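## Task

Place the small round tin and the glue stick inside the storage bin on the desk. Each item is credited on its own, and only if no part of it extends beyond the bin's walls when viewed from above. Nothing is credited unless the bin finishes upright, nearly all of it resting on the desk, holding or supporting nothing besides the target items. The robot must release everything and back away at the end. It must not topple or finish tilted, which fails the task. An arrangement that stays in place only because the robot is holding it does not count.

## Robot and tools

Robot: a wheeled base that drives forward and back and turns in place but cannot move sideways. It has a tilting head with two cameras and two six-joint arms, left and right, each ending in a two-finger gripper. Folded, it measures 0.73 m long, 0.62 m wide and 1.88 m tall, with its front 0.40 m ahead of the central column. Occasionally a loose object gets nudged by something outside the robot's control.

Frames: the base frame sits on the floor under the column, between the drive wheels, with x forward, y left and z up. left_hand and right_hand are reported in this frame as the point where the fingers meet; the tips extend 8 mm past it. The hand's z axis points along the fingers and its y axis runs across the opening. Odometry is the base frame as it was when the scene began; it counts wheel rotation, so slipping shows up as travel.

execute_actions: the argument actions is a list with zero or one action. An empty list returns state and images only. An action may contain base, joints or both, plus optional speeds.
- base: exactly one key. translate_m is a relative drive distance in metres from the current spot, -3 to 3, positive forward. rotate_rad is a relative in-place turn in radians, -3.2 to 3.2, positive counter-clockwise seen from above (left). A move needing more than 8.667 s is rejected.
- joints: a single dictionary covering both arms and the head, keyed by joint name, each value an absolute target (not an offset). head_tilt_rad -0.61 to 1.308 (positive looks down). For each side: left_joint1_rad -2.879 to 2.879, left_joint2_rad 0 to 3.141, left_joint3_rad 0 to 3.019, left_joint4_rad -1.692 to 1.57, left_joint5_rad -1.57 to 1.57 (positive swings the hand to the robot's right), left_joint6_rad -2.094 to 2.094 (positive rolls clockwise seen from behind the hand), left_gripper_m 0 to 0.093 metres of fingertip separation (0 is closed). The right_ keys use identical ranges. Done tolerances: head 0.03, joints 1-6 0.045, 0.14, 0.09, 0.055, 0.03, 0.035 rad, gripper 0.003 m. Any joint left out may keep pushing toward an older target.
- speeds: caps for this action only; translate_m 0.05 to 0.8 m/s, rotate_rad 0.1 to 1 rad/s (the top value is the default). Arm speed cannot be lowered.
- cameras: list from cam_head_left, cam_head_right, cam_left_wrist, cam_right_wrist, nav_camera, all; omitted or null means all, [] means none. An unknown key, name or out-of-range number rejects the whole call and nothing moves.

wait(seconds 0 to 10) lets time pass without new commands and returns state and images. zoom_image(camera, region [x0,y0,x1,y1] in pixels, origin top-left, at most 504 by 504) magnifies part of that camera's most recent full image. read_manual(section "licences") only returns licence text. finished_scene(scene) ends that scene permanently after the last command has been held, and reports success; call it only once the goal is met and stable.

Arm geometry (typical): with left_joint1_rad at -1.57 or right_joint1_rad at 1.57 and joints 5, 6 at 0, the arm moves in a vertical plane facing forward, 0.23 m to that side of the column. Let a = j2 - 0.35, b = 1.05 + j2 - j3, c = b - j4 (c = 1.57 means fingers point straight down). Hand forward = 0.12 + 0.39 sin a + 0.38 cos b + 0.25 cos c; height = 1.46 + 0.39 cos a - 0.38 sin b - 0.25 sin c. Example: j2, j3, j4 = 0.93, 0.78, 0.14 gives about 0.60 m forward, 1.21 m up. Real hands usually sit up to 5 cm lower and nearer the column (about 12 cm with heavy or far loads). Reach is roughly 1 m from the shoulder, down to about 0.47 m high; the floor is out of reach. Light items (up to 0.3 kg) can be held with fingers down from 0.65 to 1.6 m high, out to 0.6 m ahead.

Gripper: fingers 7 cm long; outer width is opening +1 cm at tips, +5 cm at base; the body behind is 10 cm wide, 7 cm thick. To grip, command an opening smaller than the object; off_target is then expected. A reading staying at least 0.002 m above target means something is held. Fingers opening against bin walls can lift the bin.

Wrist cameras sit about 0.10 m behind the fingertips and look along the fingers, tilted 0.62 rad; with fingers down and arm forward, image top is farther ahead. Head cameras look down by about head_tilt_rad; nav_camera is low at the base front.

Results: base_status and joint_status report done, off_target, contact_stop (base only, a wheel stalled), time_out, or not_followed. "joint command not followed" means a safety check held back an arm's targets (too near the other arm, the body or an obstacle); back each moved joint off by at least 0.05 rad, or move the other arm away. on_its_own lists uncommanded behaviour; "held at" is a target, not a position. turned_by_wheels vs turned_by_imu disagreeing by more than about 4% and 0.05 rad signals a collision or slip. base_tilt is in degrees. motor_effort lists only the wheel motors, with the bracketed peak. wheel_motors_off = 1 means the wheels shut off after about 3 s of hard pushing.

Cautions: a blocked arm keeps pushing and can overheat (MOTOR HOT near 85 °C, arm drops at 100 °C); relieve it by resending its current joint readings as targets. After contact_stop, reverse 0.05 m before retrying. A desk top can ride over the base and hit the column; back off if tilt drops. Targets within about 0.03 rad (0.08 for joints 2, 3) may not move; approach gently in steps of about 0.05 rad from the last target. Never let the arms collide or press together. Avoid drops, slams, hard pushes, knocking the bin over, and tipping the robot.

Each tool is called after "Emit:" as name([rows], argument=value, ...), one row to a line, values as JSON.

## Session

Emit:
execute_actions([
  {"joints":{"head_tilt_rad":0.6}},
])

Scene clock: 0.70 s.
base_odometry: x=+0.000 y=+0.000 heading=+0.000 (m, m, rad; odometry frame)
turned_by_wheels: +0.000 (rad since the last result)
turned_by_imu: +0.000 (rad since the last result)
base_tilt: forward=-1.0 right=-0.1 (deg)
base_status: not commanded
joint_positions: head_tilt_rad=+0.618 left_joint1_rad=-1.578 left_joint2_rad=+0.882 left_joint3_rad=+0.394 left_joint4_rad=-0.919 left_joint5_rad=-0.049 left_joint6_rad=+0.070 left_gripper_m=+0.095 right_joint1_rad=+1.566 right_joint2_rad=+0.910 right_joint3_rad=+0.384 right_joint4_rad=-0.935 right_joint5_rad=+0.006 right_joint6_rad=-0.063 right_gripper_m=+0.094
joint_status: all done
wheel_motors_off: 0
motor_effort: left_wheel=-1(1) right_wheel=+2(4) (%)
left_hand: x=+0.1441 y=+0.2314 z=+1.2496 quat_wxyz=(+0.428, -0.045, -0.903, -0.005) (m; base frame)
right_hand: x=+0.1305 y=-0.2274 z=+1.2542 quat_wxyz=(+0.452, +0.027, -0.892, -0.010) (m; base frame)
pictures: cam_head_left, cam_head_right, cam_left_wrist, cam_right_wrist, nav_camera
Images, in order (width x height): cam_head_left 896x504, cam_head_right 896x504, cam_left_wrist 504x504, cam_right_wrist 504x504, nav_camera 896x504.

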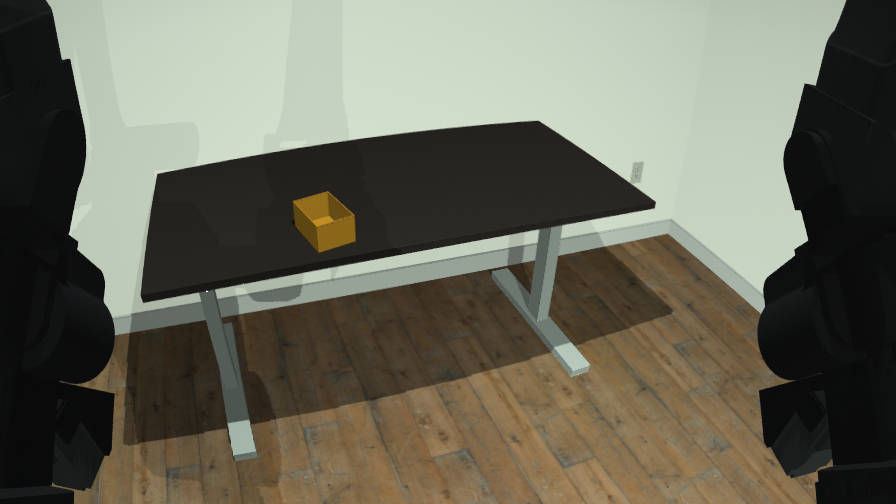

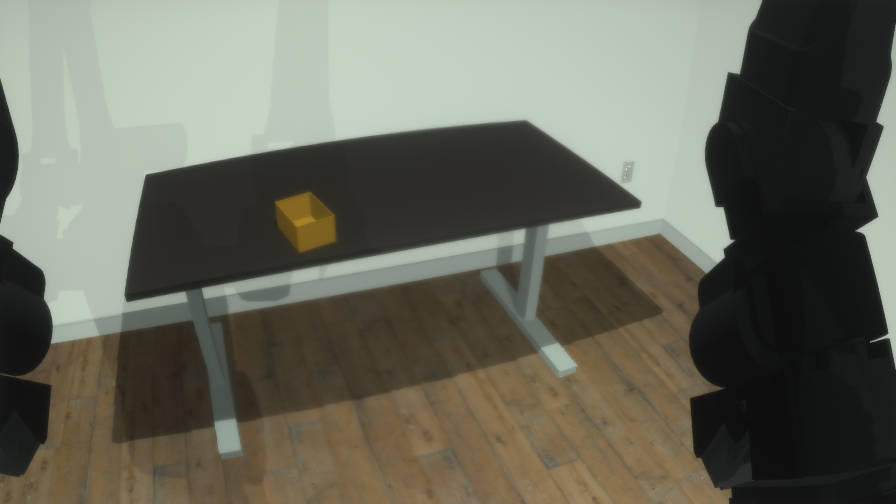

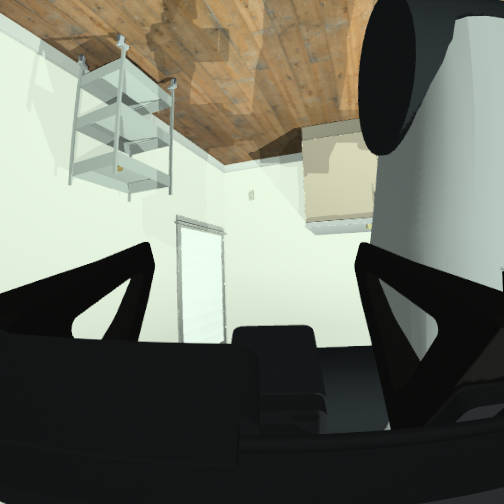

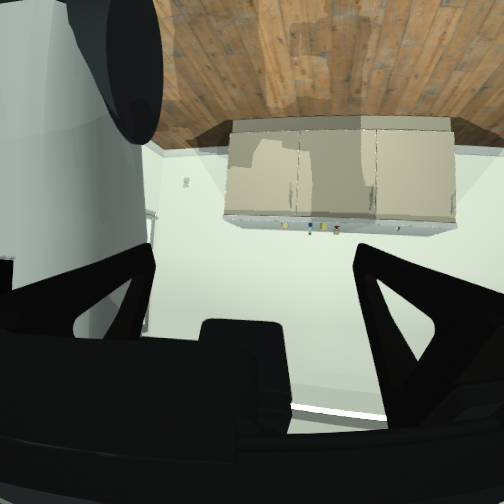

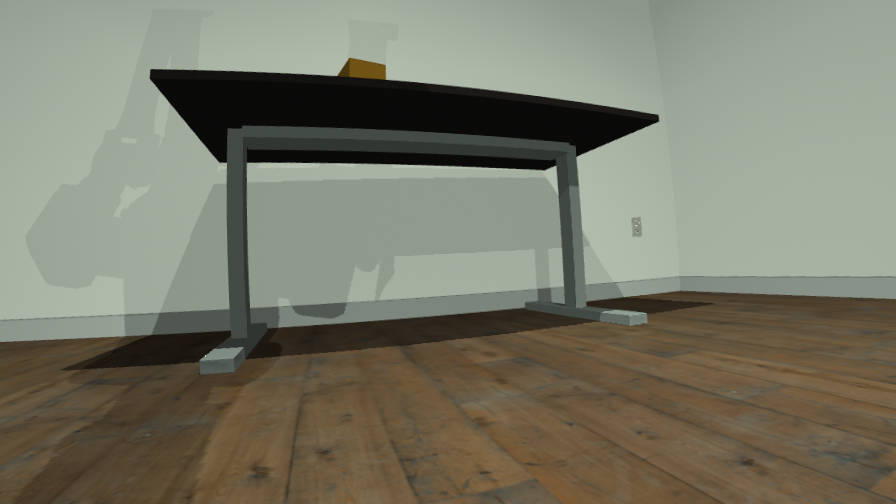

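Emit:
execute_actions([
  {"base":{"rotate_rad":3.1},"joints":{"head_tilt_rad":0.35}},
], cameras=["cam_head_left","nav_camera"])

Scene clock: 5.33 s.
base_odometry: x=+0.000 y=+0.000 heading=+3.099 (m, m, rad; odometry frame)
turned_by_wheels: +3.099 (rad since the last result)
turned_by_imu: +3.042 (rad since the last result)
base_tilt: forward=-0.9 right=-0.1 (deg)
base_status: done
joint_positions: head_tilt_rad=+0.369 left_joint1_rad=-1.578 left_joint2_rad=+0.882 left_joint3_rad=+0.394 left_joint4_rad=-0.919 left_joint5_rad=-0.049 left_joint6_rad=+0.070 left_gripper_m=+0.095 right_joint1_rad=+1.566 right_joint2_rad=+0.910 right_joint3_rad=+0.384 right_joint4_rad=-0.935 right_joint5_rad=+0.006 right_joint6_rad=-0.063 right_gripper_m=+0.094
joint_status: all done
wheel_motors_off: 0
motor_effort: left_wheel=-4(36) right_wheel=+4(45) (%)
left_hand: x=+0.1441 y=+0.2314 z=+1.2496 quat_wxyz=(+0.428, -0.045, -0.903, -0.005) (m; base frame)
right_hand: x=+0.1305 y=-0.2274 z=+1.2542 quat_wxyz=(+0.452, +0.027, -0.892, -0.010) (m; base frame)
pictures: cam_head_left, nav_camera
Images, in order (width x height): cam_head_left 896x504, nav_camera 896x504.

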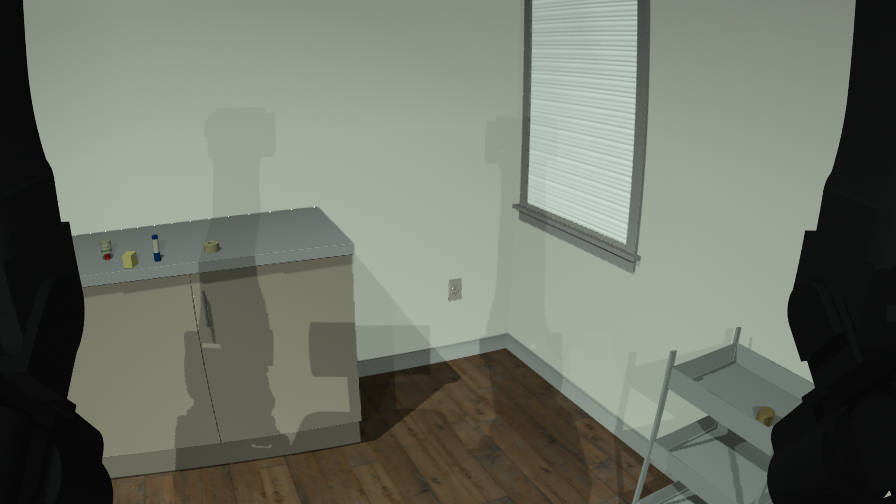

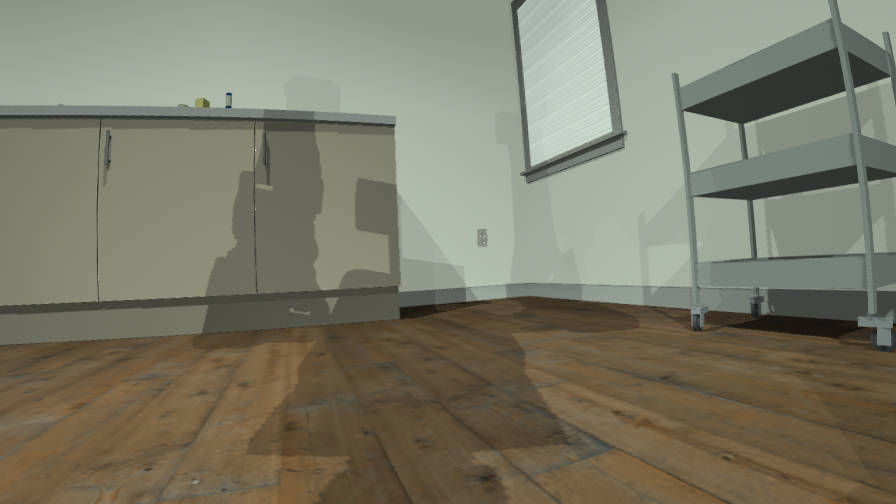

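Emit:
zoom_image(camera="cam_head_left", region=[70,210,270,300])

Emit:
zoom_image(camera="cam_head_left", region=[700,360,820,460])

Emit:
execute_actions([
  {"base":{"rotate_rad":0.6},"joints":{"head_tilt_rad":0.5}},
], cameras=["cam_head_left","nav_camera"])

Region (70, 210, 270, 300) of cam_head_left's 896x504 image, scaled by 2.520, with more detail than that image has; it fills the top 227 rows of this view, and the rest is white.

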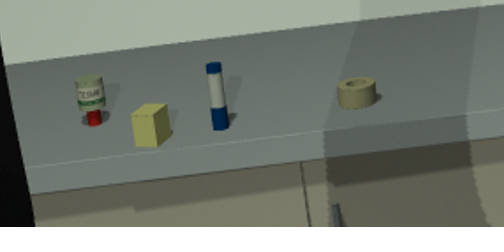

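Region (700, 360, 820, 460) of cam_head_left's 896x504 image, scaled by 4.200, with more detail than that image has.

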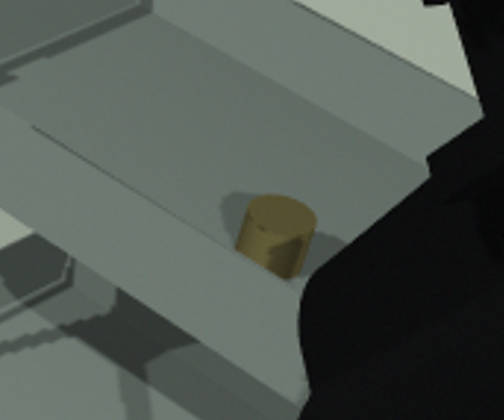

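Scene clock: 7.33 s.
base_odometry: x=+0.000 y=+0.000 heading=-2.585 (m, m, rad; odometry frame)
turned_by_wheels: +0.599 (rad since the last result)
turned_by_imu: +0.590 (rad since the last result)
base_tilt: forward=-0.9 right=+0.0 (deg)
base_status: done
joint_positions: head_tilt_rad=+0.504 left_joint1_rad=-1.578 left_joint2_rad=+0.882 left_joint3_rad=+0.394 left_joint4_rad=-0.919 left_joint5_rad=-0.049 left_joint6_rad=+0.070 left_gripper_m=+0.095 right_joint1_rad=+1.566 right_joint2_rad=+0.910 right_joint3_rad=+0.384 right_joint4_rad=-0.935 right_joint5_rad=+0.006 right_joint6_rad=-0.063 right_gripper_m=+0.094
joint_status: all done
wheel_motors_off: 0
motor_effort: left_wheel=-4(23) right_wheel=+3(28) (%)
left_hand: x=+0.1441 y=+0.2314 z=+1.2496 quat_wxyz=(+0.428, -0.045, -0.903, -0.005) (m; base frame)
right_hand: x=+0.1305 y=-0.2274 z=+1.2542 quat_wxyz=(+0.452, +0.027, -0.892, -0.010) (m; base frame)
pictures: cam_head_left, nav_camera
Images, in order (width x height): cam_head_left 896x504, nav_camera 896x504.

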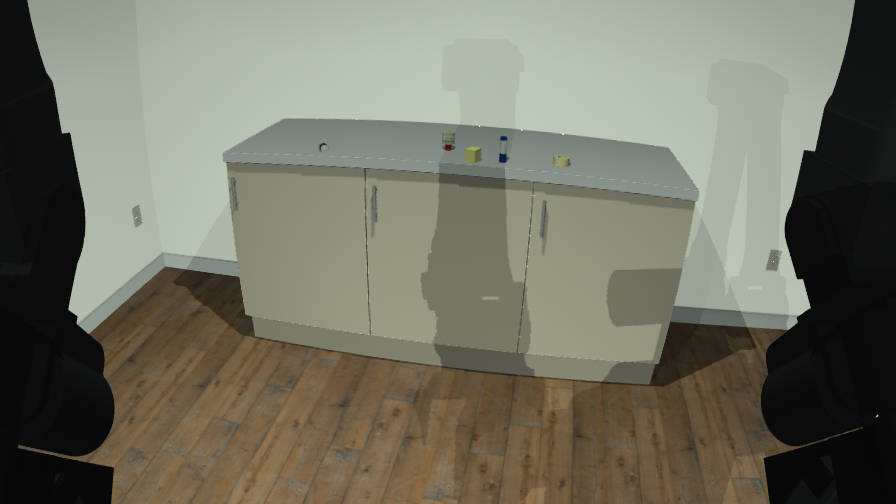

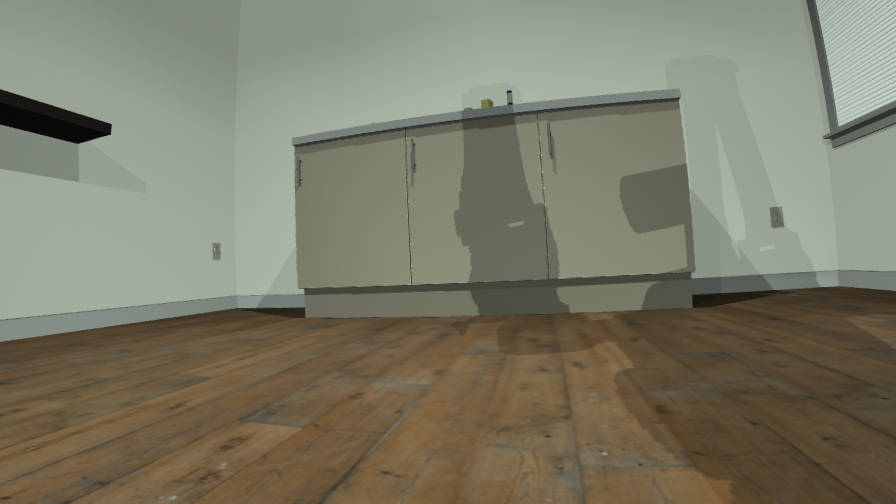

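Emit:
zoom_image(camera="cam_head_left", region=[290,120,600,180])

Emit:
zoom_image(camera="cam_head_left", region=[300,130,350,165])

Region (290, 120, 600, 180) of cam_head_left's 896x504 image, scaled by 1.626, with more detail than that image has; it fills the top 98 rows of this view, and the rest is white.

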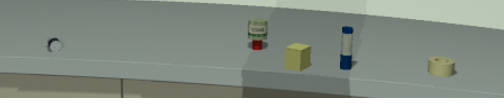

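Region (300, 130, 350, 165) of cam_head_left's 896x504 image, scaled by 10.080, with more detail than that image has; it fills the top 353 rows of this view, and the rest is white.

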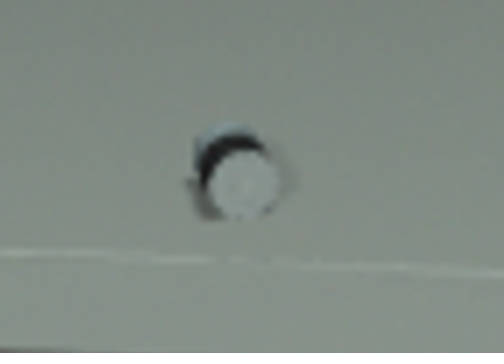

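Emit:
execute_actions([
  {"base":{"translate_m":1.0},"joints":{"head_tilt_rad":0.6}},
], cameras=["cam_head_left","nav_camera"])

Scene clock: 11.50 s.
base_odometry: x=-0.849 y=-0.529 heading=-2.585 (m, m, rad; odometry frame)
turned_by_wheels: +0.000 (rad since the last result)
turned_by_imu: +0.000 (rad since the last result)
base_tilt: forward=-1.0 right=-0.1 (deg)
base_status: done
joint_positions: head_tilt_rad=+0.604 left_joint1_rad=-1.578 left_joint2_rad=+0.882 left_joint3_rad=+0.396 left_joint4_rad=-0.919 left_joint5_rad=-0.049 left_joint6_rad=+0.070 left_gripper_m=+0.095 right_joint1_rad=+1.566 right_joint2_rad=+0.909 right_joint3_rad=+0.385 right_joint4_rad=-0.935 right_joint5_rad=+0.006 right_joint6_rad=-0.063 right_gripper_m=+0.094
joint_status: all done
wheel_motors_off: 0
motor_effort: left_wheel=+1(55) right_wheel=+0(64) (%)
left_hand: x=+0.1451 y=+0.2314 z=+1.2493 quat_wxyz=(+0.427, -0.045, -0.903, -0.005) (m; base frame)
right_hand: x=+0.1312 y=-0.2274 z=+1.2540 quat_wxyz=(+0.451, +0.027, -0.892, -0.010) (m; base frame)
pictures: cam_head_left, nav_camera
Images, in order (width x height): cam_head_left 896x504, nav_camera 896x504.

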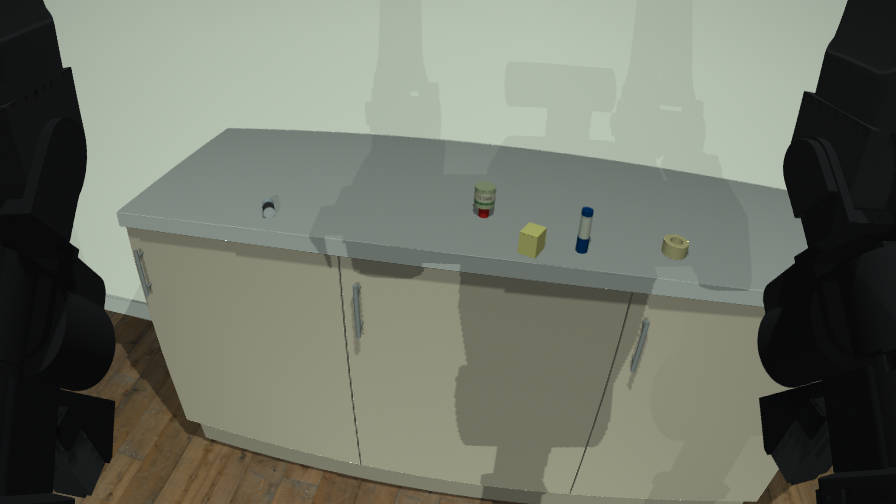

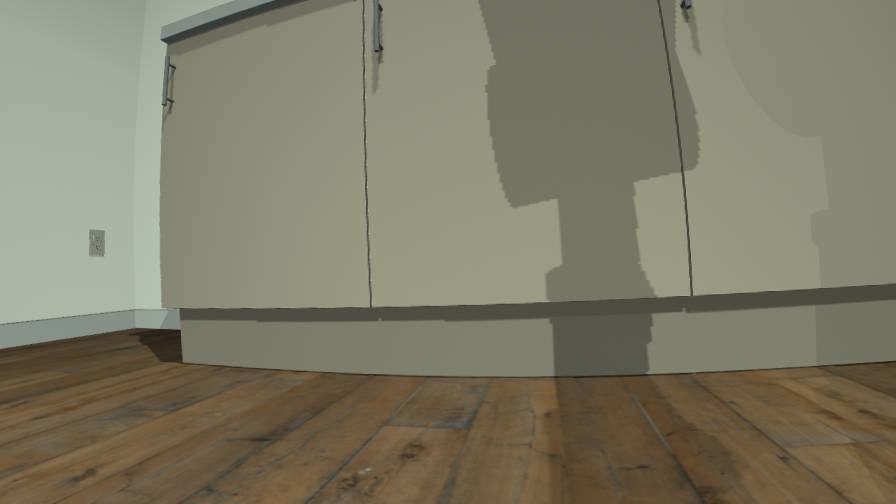

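Emit:
execute_actions([
  {"base":{"rotate_rad":-0.12},"joints":{"right_joint2_rad":1.22,"right_joint3_rad":1.1,"right_joint4_rad":-0.36,"right_joint5_rad":0,"right_joint6_rad":0}},
], cameras=[])

Emit:
execute_actions([
  {"base":{"translate_m":0.55},"joints":{"head_tilt_rad":0.85}},
])

Scene clock: 13.07 s.
base_odometry: x=-0.849 y=-0.529 heading=-2.703 (m, m, rad; odometry frame)
turned_by_wheels: -0.118 (rad since the last result)
turned_by_imu: -0.114 (rad since the last result)
base_tilt: forward=-0.9 right=-0.1 (deg)
base_status: done
joint_positions: head_tilt_rad=+0.604 left_joint1_rad=-1.578 left_joint2_rad=+0.882 left_joint3_rad=+0.396 left_joint4_rad=-0.919 left_joint5_rad=-0.049 left_joint6_rad=+0.070 left_gripper_m=+0.095 right_joint1_rad=+1.566 right_joint2_rad=+1.214 right_joint3_rad=+1.099 right_joint4_rad=-0.365 right_joint5_rad=+0.002 right_joint6_rad=-0.009 right_gripper_m=+0.094
joint_status: all done
wheel_motors_off: 0
motor_effort: left_wheel=+1(36) right_wheel=+0(49) (%)
left_hand: x=+0.1451 y=+0.2314 z=+1.2493 quat_wxyz=(+0.427, -0.045, -0.903, -0.005) (m; base frame)
right_hand: x=+0.5801 y=-0.2282 z=+1.1090 quat_wxyz=(-0.022, +0.003, -1.000, +0.003) (m; base frame)
pictures: none
No camera images: the call's "cameras" was empty. Leave "cameras" out to get every camera's image.

Scene clock: 15.63 s.
base_odometry: x=-1.347 y=-0.762 heading=-2.703 (m, m, rad; odometry frame)
turned_by_wheels: +0.000 (rad since the last result)
turned_by_imu: +0.000 (rad since the last result)
base_tilt: forward=-1.0 right=+0.0 (deg)
base_status: done
joint_positions: head_tilt_rad=+0.852 left_joint1_rad=-1.578 left_joint2_rad=+0.882 left_joint3_rad=+0.396 left_joint4_rad=-0.919 left_joint5_rad=-0.049 left_joint6_rad=+0.070 left_gripper_m=+0.095 right_joint1_rad=+1.566 right_joint2_rad=+1.214 right_joint3_rad=+1.100 right_joint4_rad=-0.365 right_joint5_rad=+0.001 right_joint6_rad=-0.009 right_gripper_m=+0.094
joint_status: all done
wheel_motors_off: 0
motor_effort: left_wheel=-1(43) right_wheel=+0(75) (%)
left_hand: x=+0.1455 y=+0.2314 z=+1.2491 quat_wxyz=(+0.426, -0.045, -0.903, -0.005) (m; base frame)
right_hand: x=+0.5804 y=-0.2282 z=+1.1089 quat_wxyz=(-0.022, +0.003, -1.000, +0.003) (m; base frame)
pictures: cam_head_left, cam_head_right, cam_left_wrist, cam_right_wrist, nav_camera
Images, in order (width x height): cam_head_left 896x504, cam_head_right 896x504, cam_left_wrist 504x504, cam_right_wrist 504x504, nav_camera 896x504.

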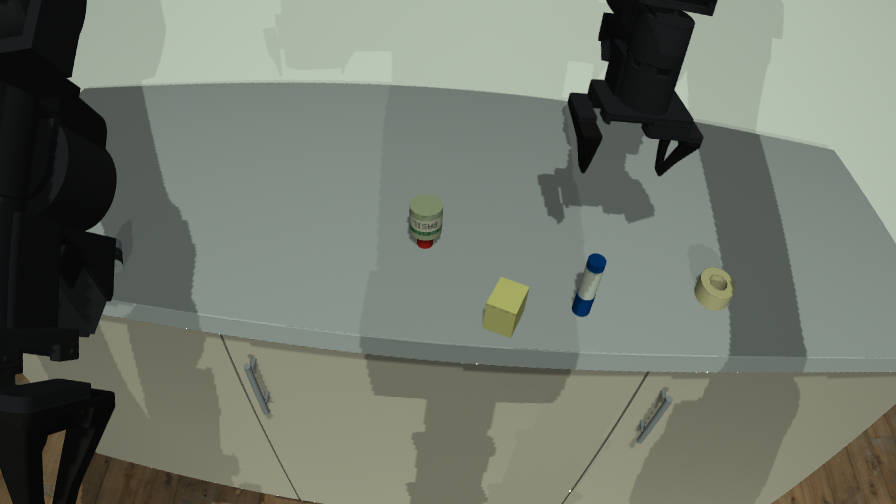

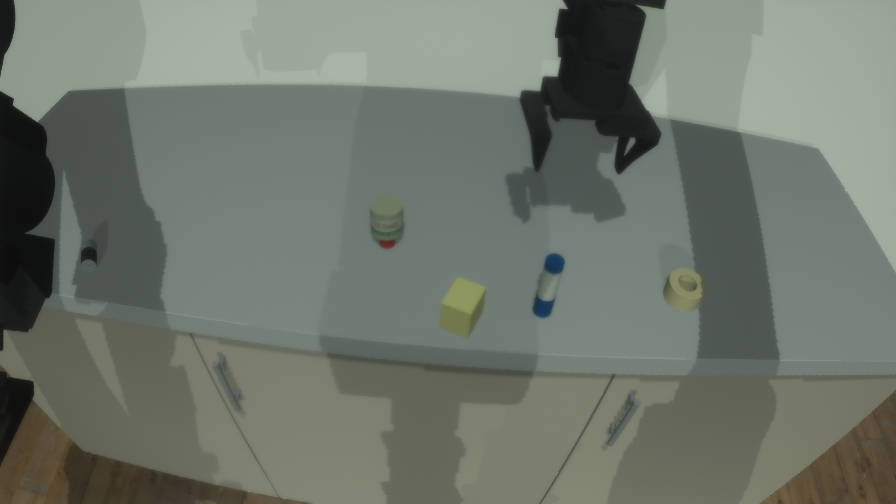

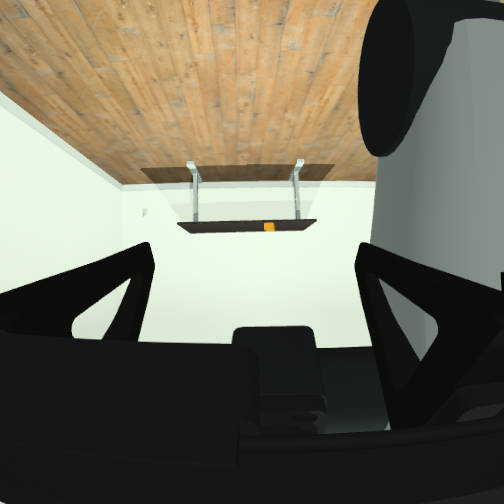

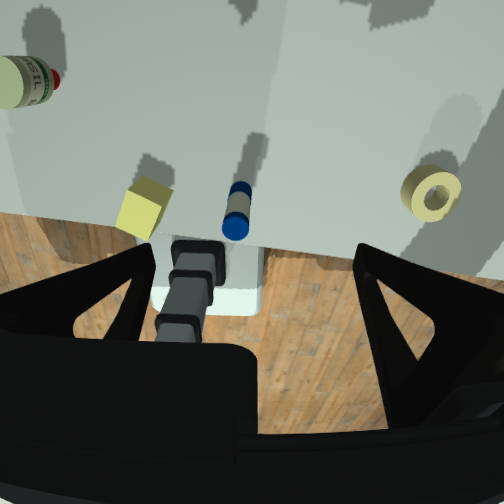

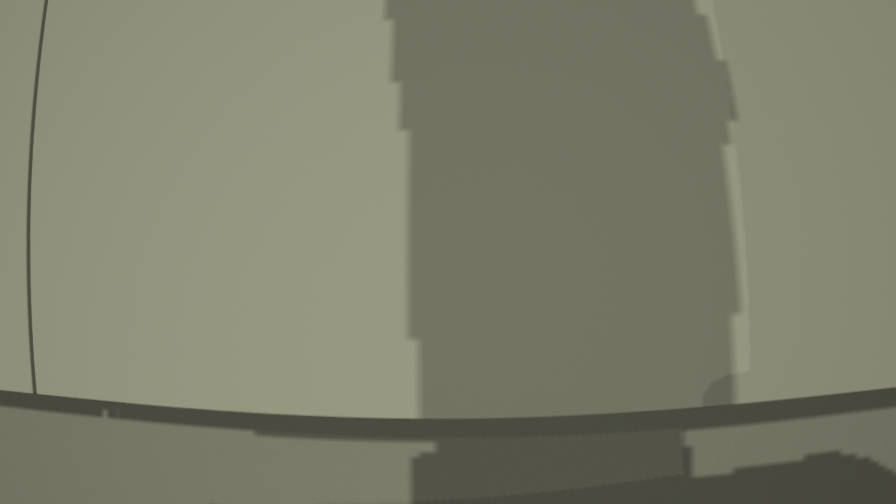

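Emit:
execute_actions([
  {"base":{"translate_m":-0.04},"joints":{"right_joint1_rad":1.6,"right_joint2_rad":1.41,"right_joint3_rad":1.16,"right_joint4_rad":-0.22}},
], cameras=["cam_head_left","cam_right_wrist"])

Scene clock: 16.97 s.
base_odometry: x=-1.311 y=-0.745 heading=-2.703 (m, m, rad; odometry frame)
turned_by_wheels: +0.000 (rad since the last result)
turned_by_imu: +0.001 (rad since the last result)
base_tilt: forward=-1.0 right=-0.1 (deg)
base_status: done
joint_positions: head_tilt_rad=+0.852 left_joint1_rad=-1.578 left_joint2_rad=+0.881 left_joint3_rad=+0.391 left_joint4_rad=-0.919 left_joint5_rad=-0.049 left_joint6_rad=+0.070 left_gripper_m=+0.095 right_joint1_rad=+1.596 right_joint2_rad=+1.421 right_joint3_rad=+1.154 right_joint4_rad=-0.235 right_joint5_rad=+0.001 right_joint6_rad=-0.009 right_gripper_m=+0.094
joint_status: all done
wheel_motors_off: 0
motor_effort: left_wheel=+0(36) right_wheel=+0(38) (%)
left_hand: x=+0.1427 y=+0.2314 z=+1.2501 quat_wxyz=(+0.429, -0.045, -0.902, -0.005) (m; base frame)
right_hand: x=+0.5649 y=-0.2104 z=+1.0243 quat_wxyz=(-0.011, +0.010, -1.000, -0.010) (m; base frame)
pictures: cam_head_left, cam_right_wrist
Images, in order (width x height): cam_head_left 896x504, cam_right_wrist 504x504.

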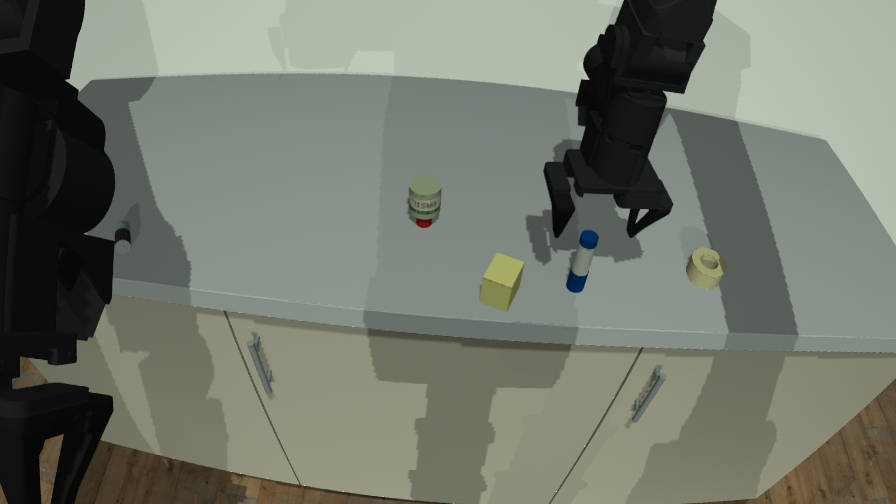

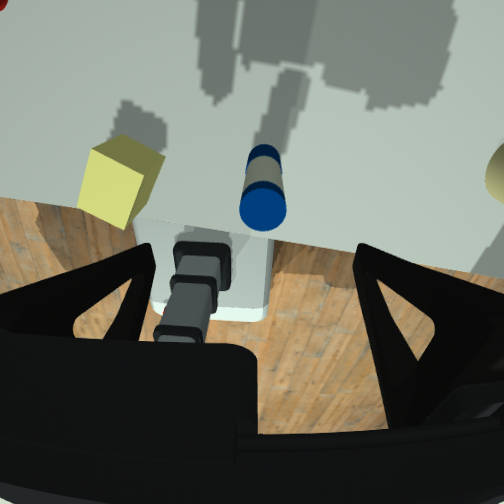

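Emit:
execute_actions([
  {"joints":{"right_gripper_m":0.06,"right_joint1_rad":1.58,"right_joint2_rad":1.57,"right_joint3_rad":1.21,"right_joint4_rad":-0.12}},
], cameras=["cam_head_left","cam_right_wrist"])

Scene clock: 18.10 s.
base_odometry: x=-1.311 y=-0.745 heading=-2.703 (m, m, rad; odometry frame)
turned_by_wheels: +0.000 (rad since the last result)
turned_by_imu: +0.000 (rad since the last result)
base_tilt: forward=-1.0 right=-0.1 (deg)
base_status: not commanded
joint_positions: head_tilt_rad=+0.852 left_joint1_rad=-1.578 left_joint2_rad=+0.881 left_joint3_rad=+0.391 left_joint4_rad=-0.919 left_joint5_rad=-0.049 left_joint6_rad=+0.070 left_gripper_m=+0.095 right_joint1_rad=+1.589 right_joint2_rad=+1.583 right_joint3_rad=+1.209 right_joint4_rad=-0.127 right_joint5_rad=+0.001 right_joint6_rad=-0.009 right_gripper_m=+0.060
joint_status: all done
wheel_motors_off: 0
motor_effort: left_wheel=+0(1) right_wheel=+0(1) (%)
left_hand: x=+0.1427 y=+0.2314 z=+1.2501 quat_wxyz=(+0.429, -0.045, -0.902, -0.005) (m; base frame)
right_hand: x=+0.5500 y=-0.2135 z=+0.9591 quat_wxyz=(-0.012, +0.009, -1.000, -0.007) (m; base frame)
pictures: cam_head_left, cam_right_wrist
Images, in order (width x height): cam_head_left 896x504, cam_right_wrist 504x504.

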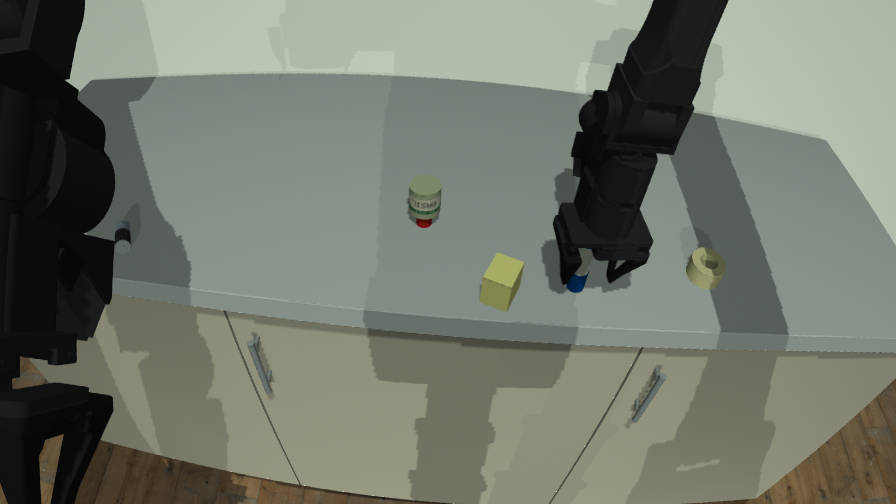

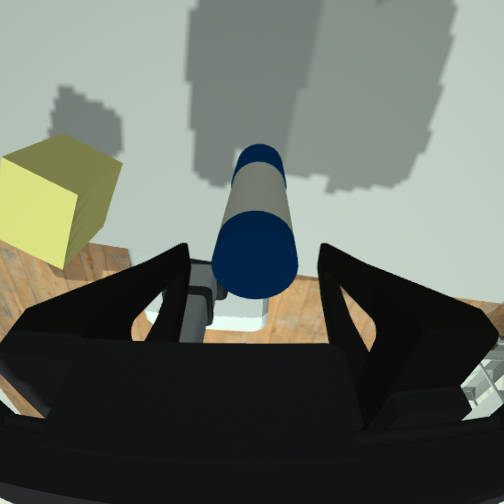

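Between the fingers; a little lower, then close.

Emit:
execute_actions([
  {"joints":{"right_joint2_rad":1.63,"right_joint3_rad":1.25,"right_joint4_rad":-0.09}},
], cameras=[])

Emit:
execute_actions([
  {"joints":{"right_gripper_m":0.01}},
], cameras=["cam_right_wrist"])

Emit:
execute_actions([
  {"joints":{"right_joint2_rad":1.2,"right_joint3_rad":1.15,"right_joint4_rad":-0.36}},
], cameras=["cam_head_left"])

Scene clock: 18.87 s.
base_odometry: x=-1.311 y=-0.745 heading=-2.703 (m, m, rad; odometry frame)
turned_by_wheels: +0.000 (rad since the last result)
turned_by_imu: +0.000 (rad since the last result)
base_tilt: forward=-1.0 right=-0.1 (deg)
base_status: not commanded
joint_positions: head_tilt_rad=+0.852 left_joint1_rad=-1.578 left_joint2_rad=+0.881 left_joint3_rad=+0.391 left_joint4_rad=-0.919 left_joint5_rad=-0.049 left_joint6_rad=+0.070 left_gripper_m=+0.095 right_joint1_rad=+1.589 right_joint2_rad=+1.621 right_joint3_rad=+1.243 right_joint4_rad=-0.106 right_joint5_rad=+0.001 right_joint6_rad=-0.009 right_gripper_m=+0.060
joint_status: all done
wheel_motors_off: 0
motor_effort: left_wheel=+0(0) right_wheel=+1(0) (%)
left_hand: x=+0.1427 y=+0.2314 z=+1.2501 quat_wxyz=(+0.429, -0.045, -0.902, -0.005) (m; base frame)
right_hand: x=+0.5569 y=-0.2132 z=+0.9449 quat_wxyz=(-0.020, +0.009, -1.000, -0.007) (m; base frame)
pictures: none
No camera images: the call's "cameras" was empty. Leave "cameras" out to get every camera's image.

Scene clock: 19.47 s.
base_odometry: x=-1.311 y=-0.745 heading=-2.703 (m, m, rad; odometry frame)
turned_by_wheels: +0.000 (rad since the last result)
turned_by_imu: +0.000 (rad since the last result)
base_tilt: forward=-0.9 right=-0.1 (deg)
base_status: not commanded
joint_positions: head_tilt_rad=+0.852 left_joint1_rad=-1.578 left_joint2_rad=+0.881 left_joint3_rad=+0.391 left_joint4_rad=-0.919 left_joint5_rad=-0.049 left_joint6_rad=+0.070 left_gripper_m=+0.095 right_joint1_rad=+1.589 right_joint2_rad=+1.621 right_joint3_rad=+1.243 right_joint4_rad=-0.106 right_joint5_rad=+0.001 right_joint6_rad=-0.009 right_gripper_m=+0.017
joint_status: right_gripper_m off_target (ended at +0.017, target +0.010)
wheel_motors_off: 0
motor_effort: left_wheel=+0(0) right_wheel=+0(1) (%)
left_hand: x=+0.1427 y=+0.2314 z=+1.2501 quat_wxyz=(+0.429, -0.045, -0.902, -0.005) (m; base frame)
right_hand: x=+0.5569 y=-0.2132 z=+0.9449 quat_wxyz=(-0.020, +0.009, -1.000, -0.007) (m; base frame)
pictures: cam_right_wrist
Images, in order (width x height): cam_right_wrist 504x504.

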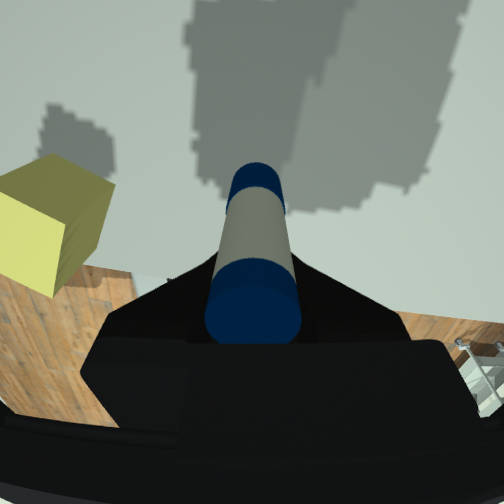

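Scene clock: 20.83 s.
base_odometry: x=-1.311 y=-0.745 heading=-2.703 (m, m, rad; odometry frame)
turned_by_wheels: +0.000 (rad since the last result)
turned_by_imu: +0.000 (rad since the last result)
base_tilt: forward=-1.0 right=-0.1 (deg)
base_status: not commanded
joint_positions: head_tilt_rad=+0.852 left_joint1_rad=-1.578 left_joint2_rad=+0.881 left_joint3_rad=+0.391 left_joint4_rad=-0.919 left_joint5_rad=-0.049 left_joint6_rad=+0.070 left_gripper_m=+0.095 right_joint1_rad=+1.589 right_joint2_rad=+1.199 right_joint3_rad=+1.149 right_joint4_rad=-0.344 right_joint5_rad=+0.001 right_joint6_rad=-0.009 right_gripper_m=+0.017
joint_status: all done
wheel_motors_off: 0
motor_effort: left_wheel=+0(0) right_wheel=+0(2) (%)
left_hand: x=+0.1427 y=+0.2314 z=+1.2501 quat_wxyz=(+0.429, -0.045, -0.902, -0.005) (m; base frame)
right_hand: x=+0.6195 y=-0.2155 z=+1.1255 quat_wxyz=(-0.065, +0.008, -0.998, -0.007) (m; base frame)
pictures: cam_head_left
Images, in order (width x height): cam_head_left 896x504.

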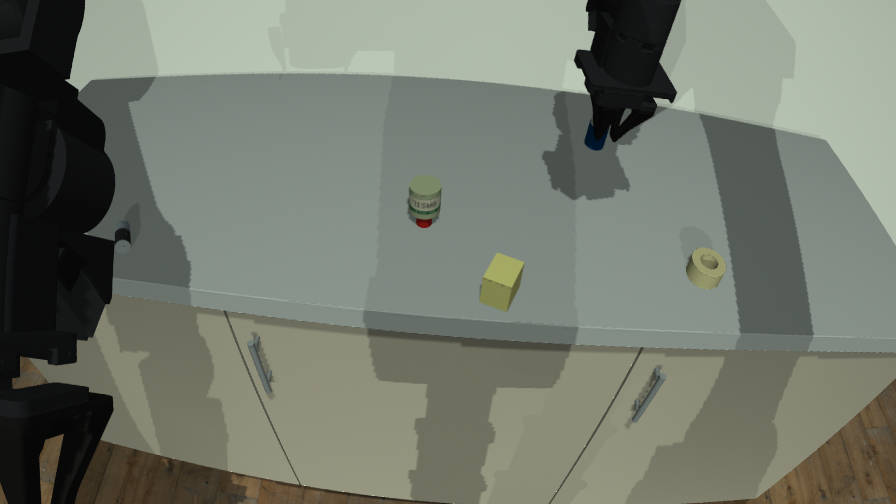

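Emit:
execute_actions([
  {"base":{"translate_m":-0.7},"joints":{"right_gripper_m":0.005,"left_joint2_rad":1.22,"left_joint3_rad":1.1,"left_joint4_rad":-0.36,"left_joint5_rad":0,"left_joint6_rad":0}},
], cameras=[])

Emit:
execute_actions([
  {"base":{"rotate_rad":-1.85},"joints":{"head_tilt_rad":0.7}},
], cameras=["cam_head_left","nav_camera"])

Scene clock: 23.90 s.
base_odometry: x=-0.677 y=-0.448 heading=-2.704 (m, m, rad; odometry frame)
turned_by_wheels: -0.001 (rad since the last result)
turned_by_imu: +0.002 (rad since the last result)
base_tilt: forward=-1.0 right=-0.1 (deg)
base_status: done
joint_positions: head_tilt_rad=+0.853 left_joint1_rad=-1.578 left_joint2_rad=+1.226 left_joint3_rad=+1.095 left_joint4_rad=-0.359 left_joint5_rad=-0.003 left_joint6_rad=+0.007 left_gripper_m=+0.095 right_joint1_rad=+1.588 right_joint2_rad=+1.200 right_joint3_rad=+1.149 right_joint4_rad=-0.346 right_joint5_rad=+0.001 right_joint6_rad=-0.009 right_gripper_m=+0.017
joint_status: right_gripper_m off_target (ended at +0.017, target +0.005); the others done
wheel_motors_off: 0
motor_effort: left_wheel=+0(33) right_wheel=-1(53) (%)
left_hand: x=+0.5747 y=+0.2209 z=+1.1029 quat_wxyz=(-0.017, -0.005, -1.000, +0.002) (m; base frame)
right_hand: x=+0.6187 y=-0.2161 z=+1.1252 quat_wxyz=(-0.063, +0.008, -0.998, -0.007) (m; base frame)
pictures: none
No camera images: the call's "cameras" was empty. Leave "cameras" out to get every camera's image.

Scene clock: 27.27 s.
base_odometry: x=-0.677 y=-0.448 heading=+1.730 (m, m, rad; odometry frame)
turned_by_wheels: -1.849 (rad since the last result)
turned_by_imu: -1.812 (rad since the last result)
base_tilt: forward=-0.9 right=-0.1 (deg)
base_status: done
joint_positions: head_tilt_rad=+0.717 left_joint1_rad=-1.578 left_joint2_rad=+1.226 left_joint3_rad=+1.095 left_joint4_rad=-0.359 left_joint5_rad=-0.002 left_joint6_rad=+0.007 left_gripper_m=+0.095 right_joint1_rad=+1.583 right_joint2_rad=+1.200 right_joint3_rad=+1.149 right_joint4_rad=-0.346 right_joint5_rad=+0.000 right_joint6_rad=-0.009 right_gripper_m=+0.017
joint_status: all done
wheel_motors_off: 0
motor_effort: left_wheel=+4(47) right_wheel=-4(52) (%)
left_hand: x=+0.5747 y=+0.2209 z=+1.1029 quat_wxyz=(-0.017, -0.006, -1.000, +0.002) (m; base frame)
right_hand: x=+0.6188 y=-0.2189 z=+1.1252 quat_wxyz=(-0.063, +0.007, -0.998, -0.005) (m; base frame)
pictures: cam_head_left, nav_camera
Images, in order (width x height): cam_head_left 896x504, nav_camera 896x504.

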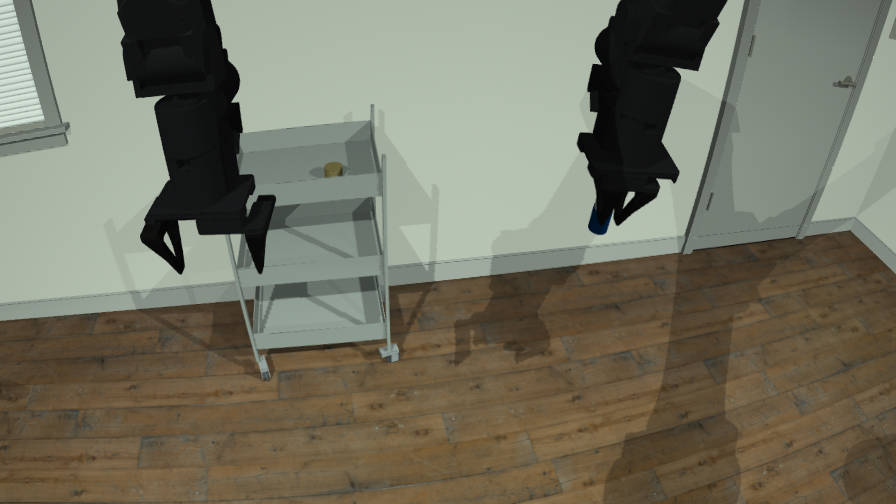

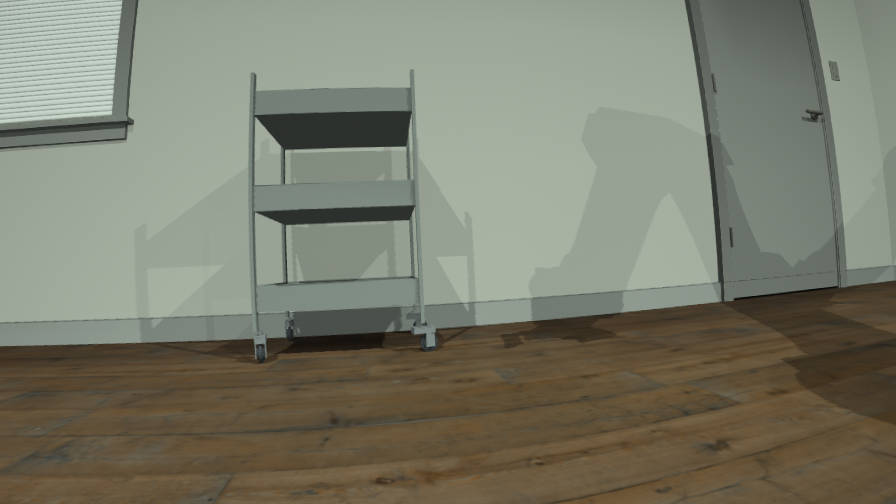

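Emit:
execute_actions([
  {"base":{"translate_m":0.9},"joints":{"head_tilt_rad":0.95}},
], cameras=["cam_head_left","nav_camera","cam_left_wrist"])

Scene clock: 30.43 s.
base_odometry: x=-0.820 y=+0.441 heading=+1.730 (m, m, rad; odometry frame)
turned_by_wheels: +0.000 (rad since the last result)
turned_by_imu: +0.000 (rad since the last result)
base_tilt: forward=-1.0 right=-0.1 (deg)
base_status: done
joint_positions: head_tilt_rad=+0.951 left_joint1_rad=-1.578 left_joint2_rad=+1.225 left_joint3_rad=+1.096 left_joint4_rad=-0.359 left_joint5_rad=-0.002 left_joint6_rad=+0.007 left_gripper_m=+0.095 right_joint1_rad=+1.583 right_joint2_rad=+1.200 right_joint3_rad=+1.149 right_joint4_rad=-0.346 right_joint5_rad=+0.000 right_joint6_rad=-0.009 right_gripper_m=+0.017
joint_status: all done
wheel_motors_off: 0
motor_effort: left_wheel=+0(54) right_wheel=+0(64) (%)
left_hand: x=+0.5753 y=+0.2209 z=+1.1032 quat_wxyz=(-0.017, -0.005, -1.000, +0.002) (m; base frame)
right_hand: x=+0.6188 y=-0.2189 z=+1.1252 quat_wxyz=(-0.063, +0.007, -0.998, -0.005) (m; base frame)
pictures: cam_head_left, cam_left_wrist, nav_camera
Images, in order (width x height): cam_head_left 896x504, cam_left_wrist 504x504, nav_camera 896x504.

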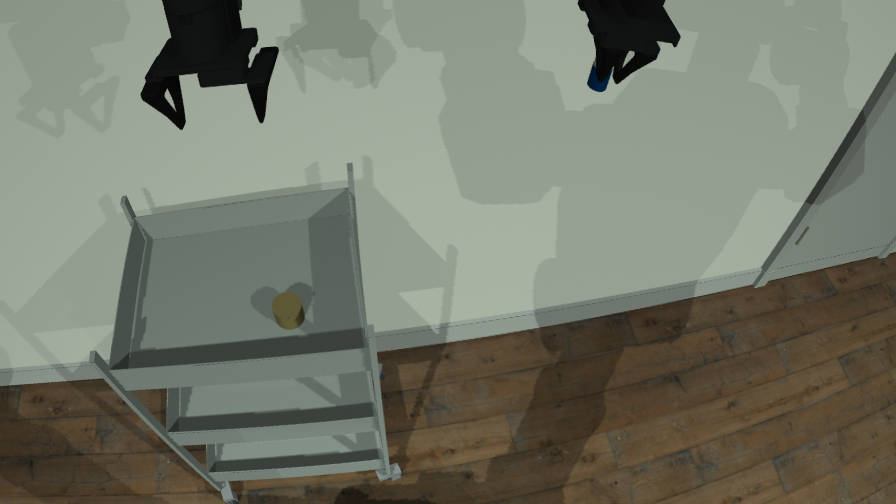

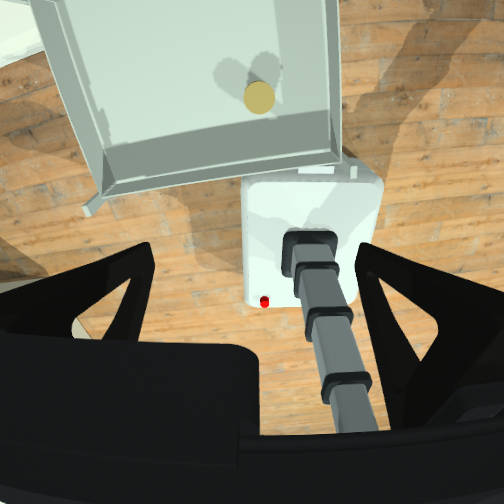

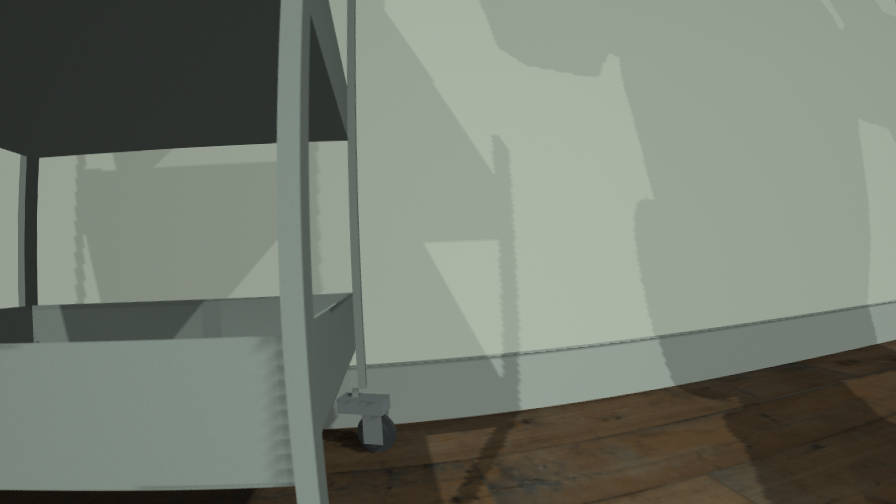

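Emit:
execute_actions([
  {"joints":{"left_joint2_rad":1.89,"left_joint3_rad":1.64,"left_joint4_rad":-0.27,"head_tilt_rad":1.1}},
], cameras=["cam_head_left","cam_left_wrist"])

Scene clock: 32.03 s.
base_odometry: x=-0.820 y=+0.441 heading=+1.730 (m, m, rad; odometry frame)
turned_by_wheels: +0.000 (rad since the last result)
turned_by_imu: +0.001 (rad since the last result)
base_tilt: forward=-1.0 right=-0.1 (deg)
base_status: not commanded
joint_positions: head_tilt_rad=+1.099 left_joint1_rad=-1.578 left_joint2_rad=+1.911 left_joint3_rad=+1.629 left_joint4_rad=-0.274 left_joint5_rad=-0.002 left_joint6_rad=+0.007 left_gripper_m=+0.095 right_joint1_rad=+1.583 right_joint2_rad=+1.200 right_joint3_rad=+1.149 right_joint4_rad=-0.346 right_joint5_rad=+0.000 right_joint6_rad=-0.009 right_gripper_m=+0.017
joint_status: all done
wheel_motors_off: 0
motor_effort: left_wheel=-1(1) right_wheel=+1(1) (%)
left_hand: x=+0.5918 y=+0.2191 z=+0.8419 quat_wxyz=(+0.016, -0.006, -1.000, +0.002) (m; base frame)
right_hand: x=+0.6188 y=-0.2189 z=+1.1252 quat_wxyz=(-0.063, +0.007, -0.998, -0.005) (m; base frame)
pictures: cam_head_left, cam_left_wrist
Images, in order (width x height): cam_head_left 896x504, cam_left_wrist 504x504.

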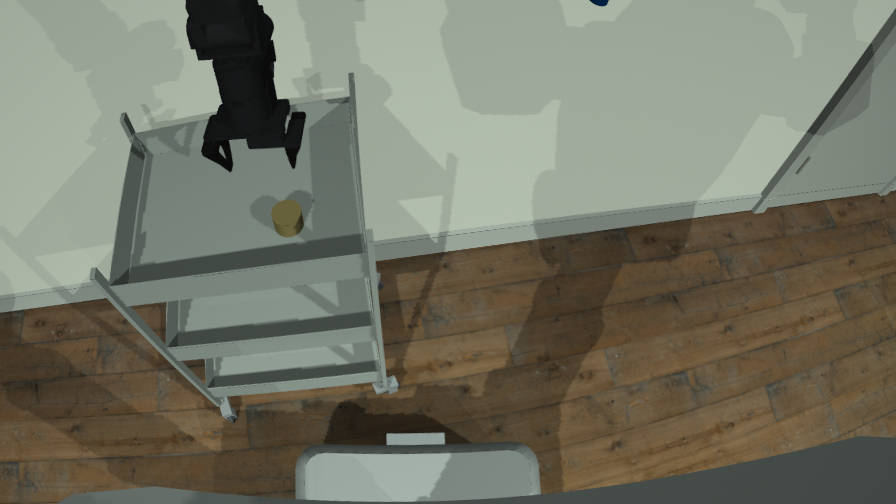

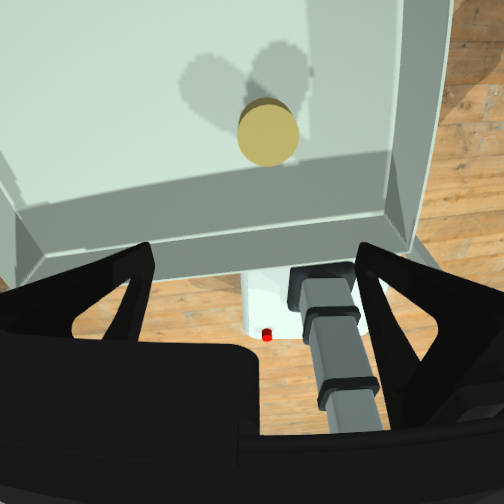

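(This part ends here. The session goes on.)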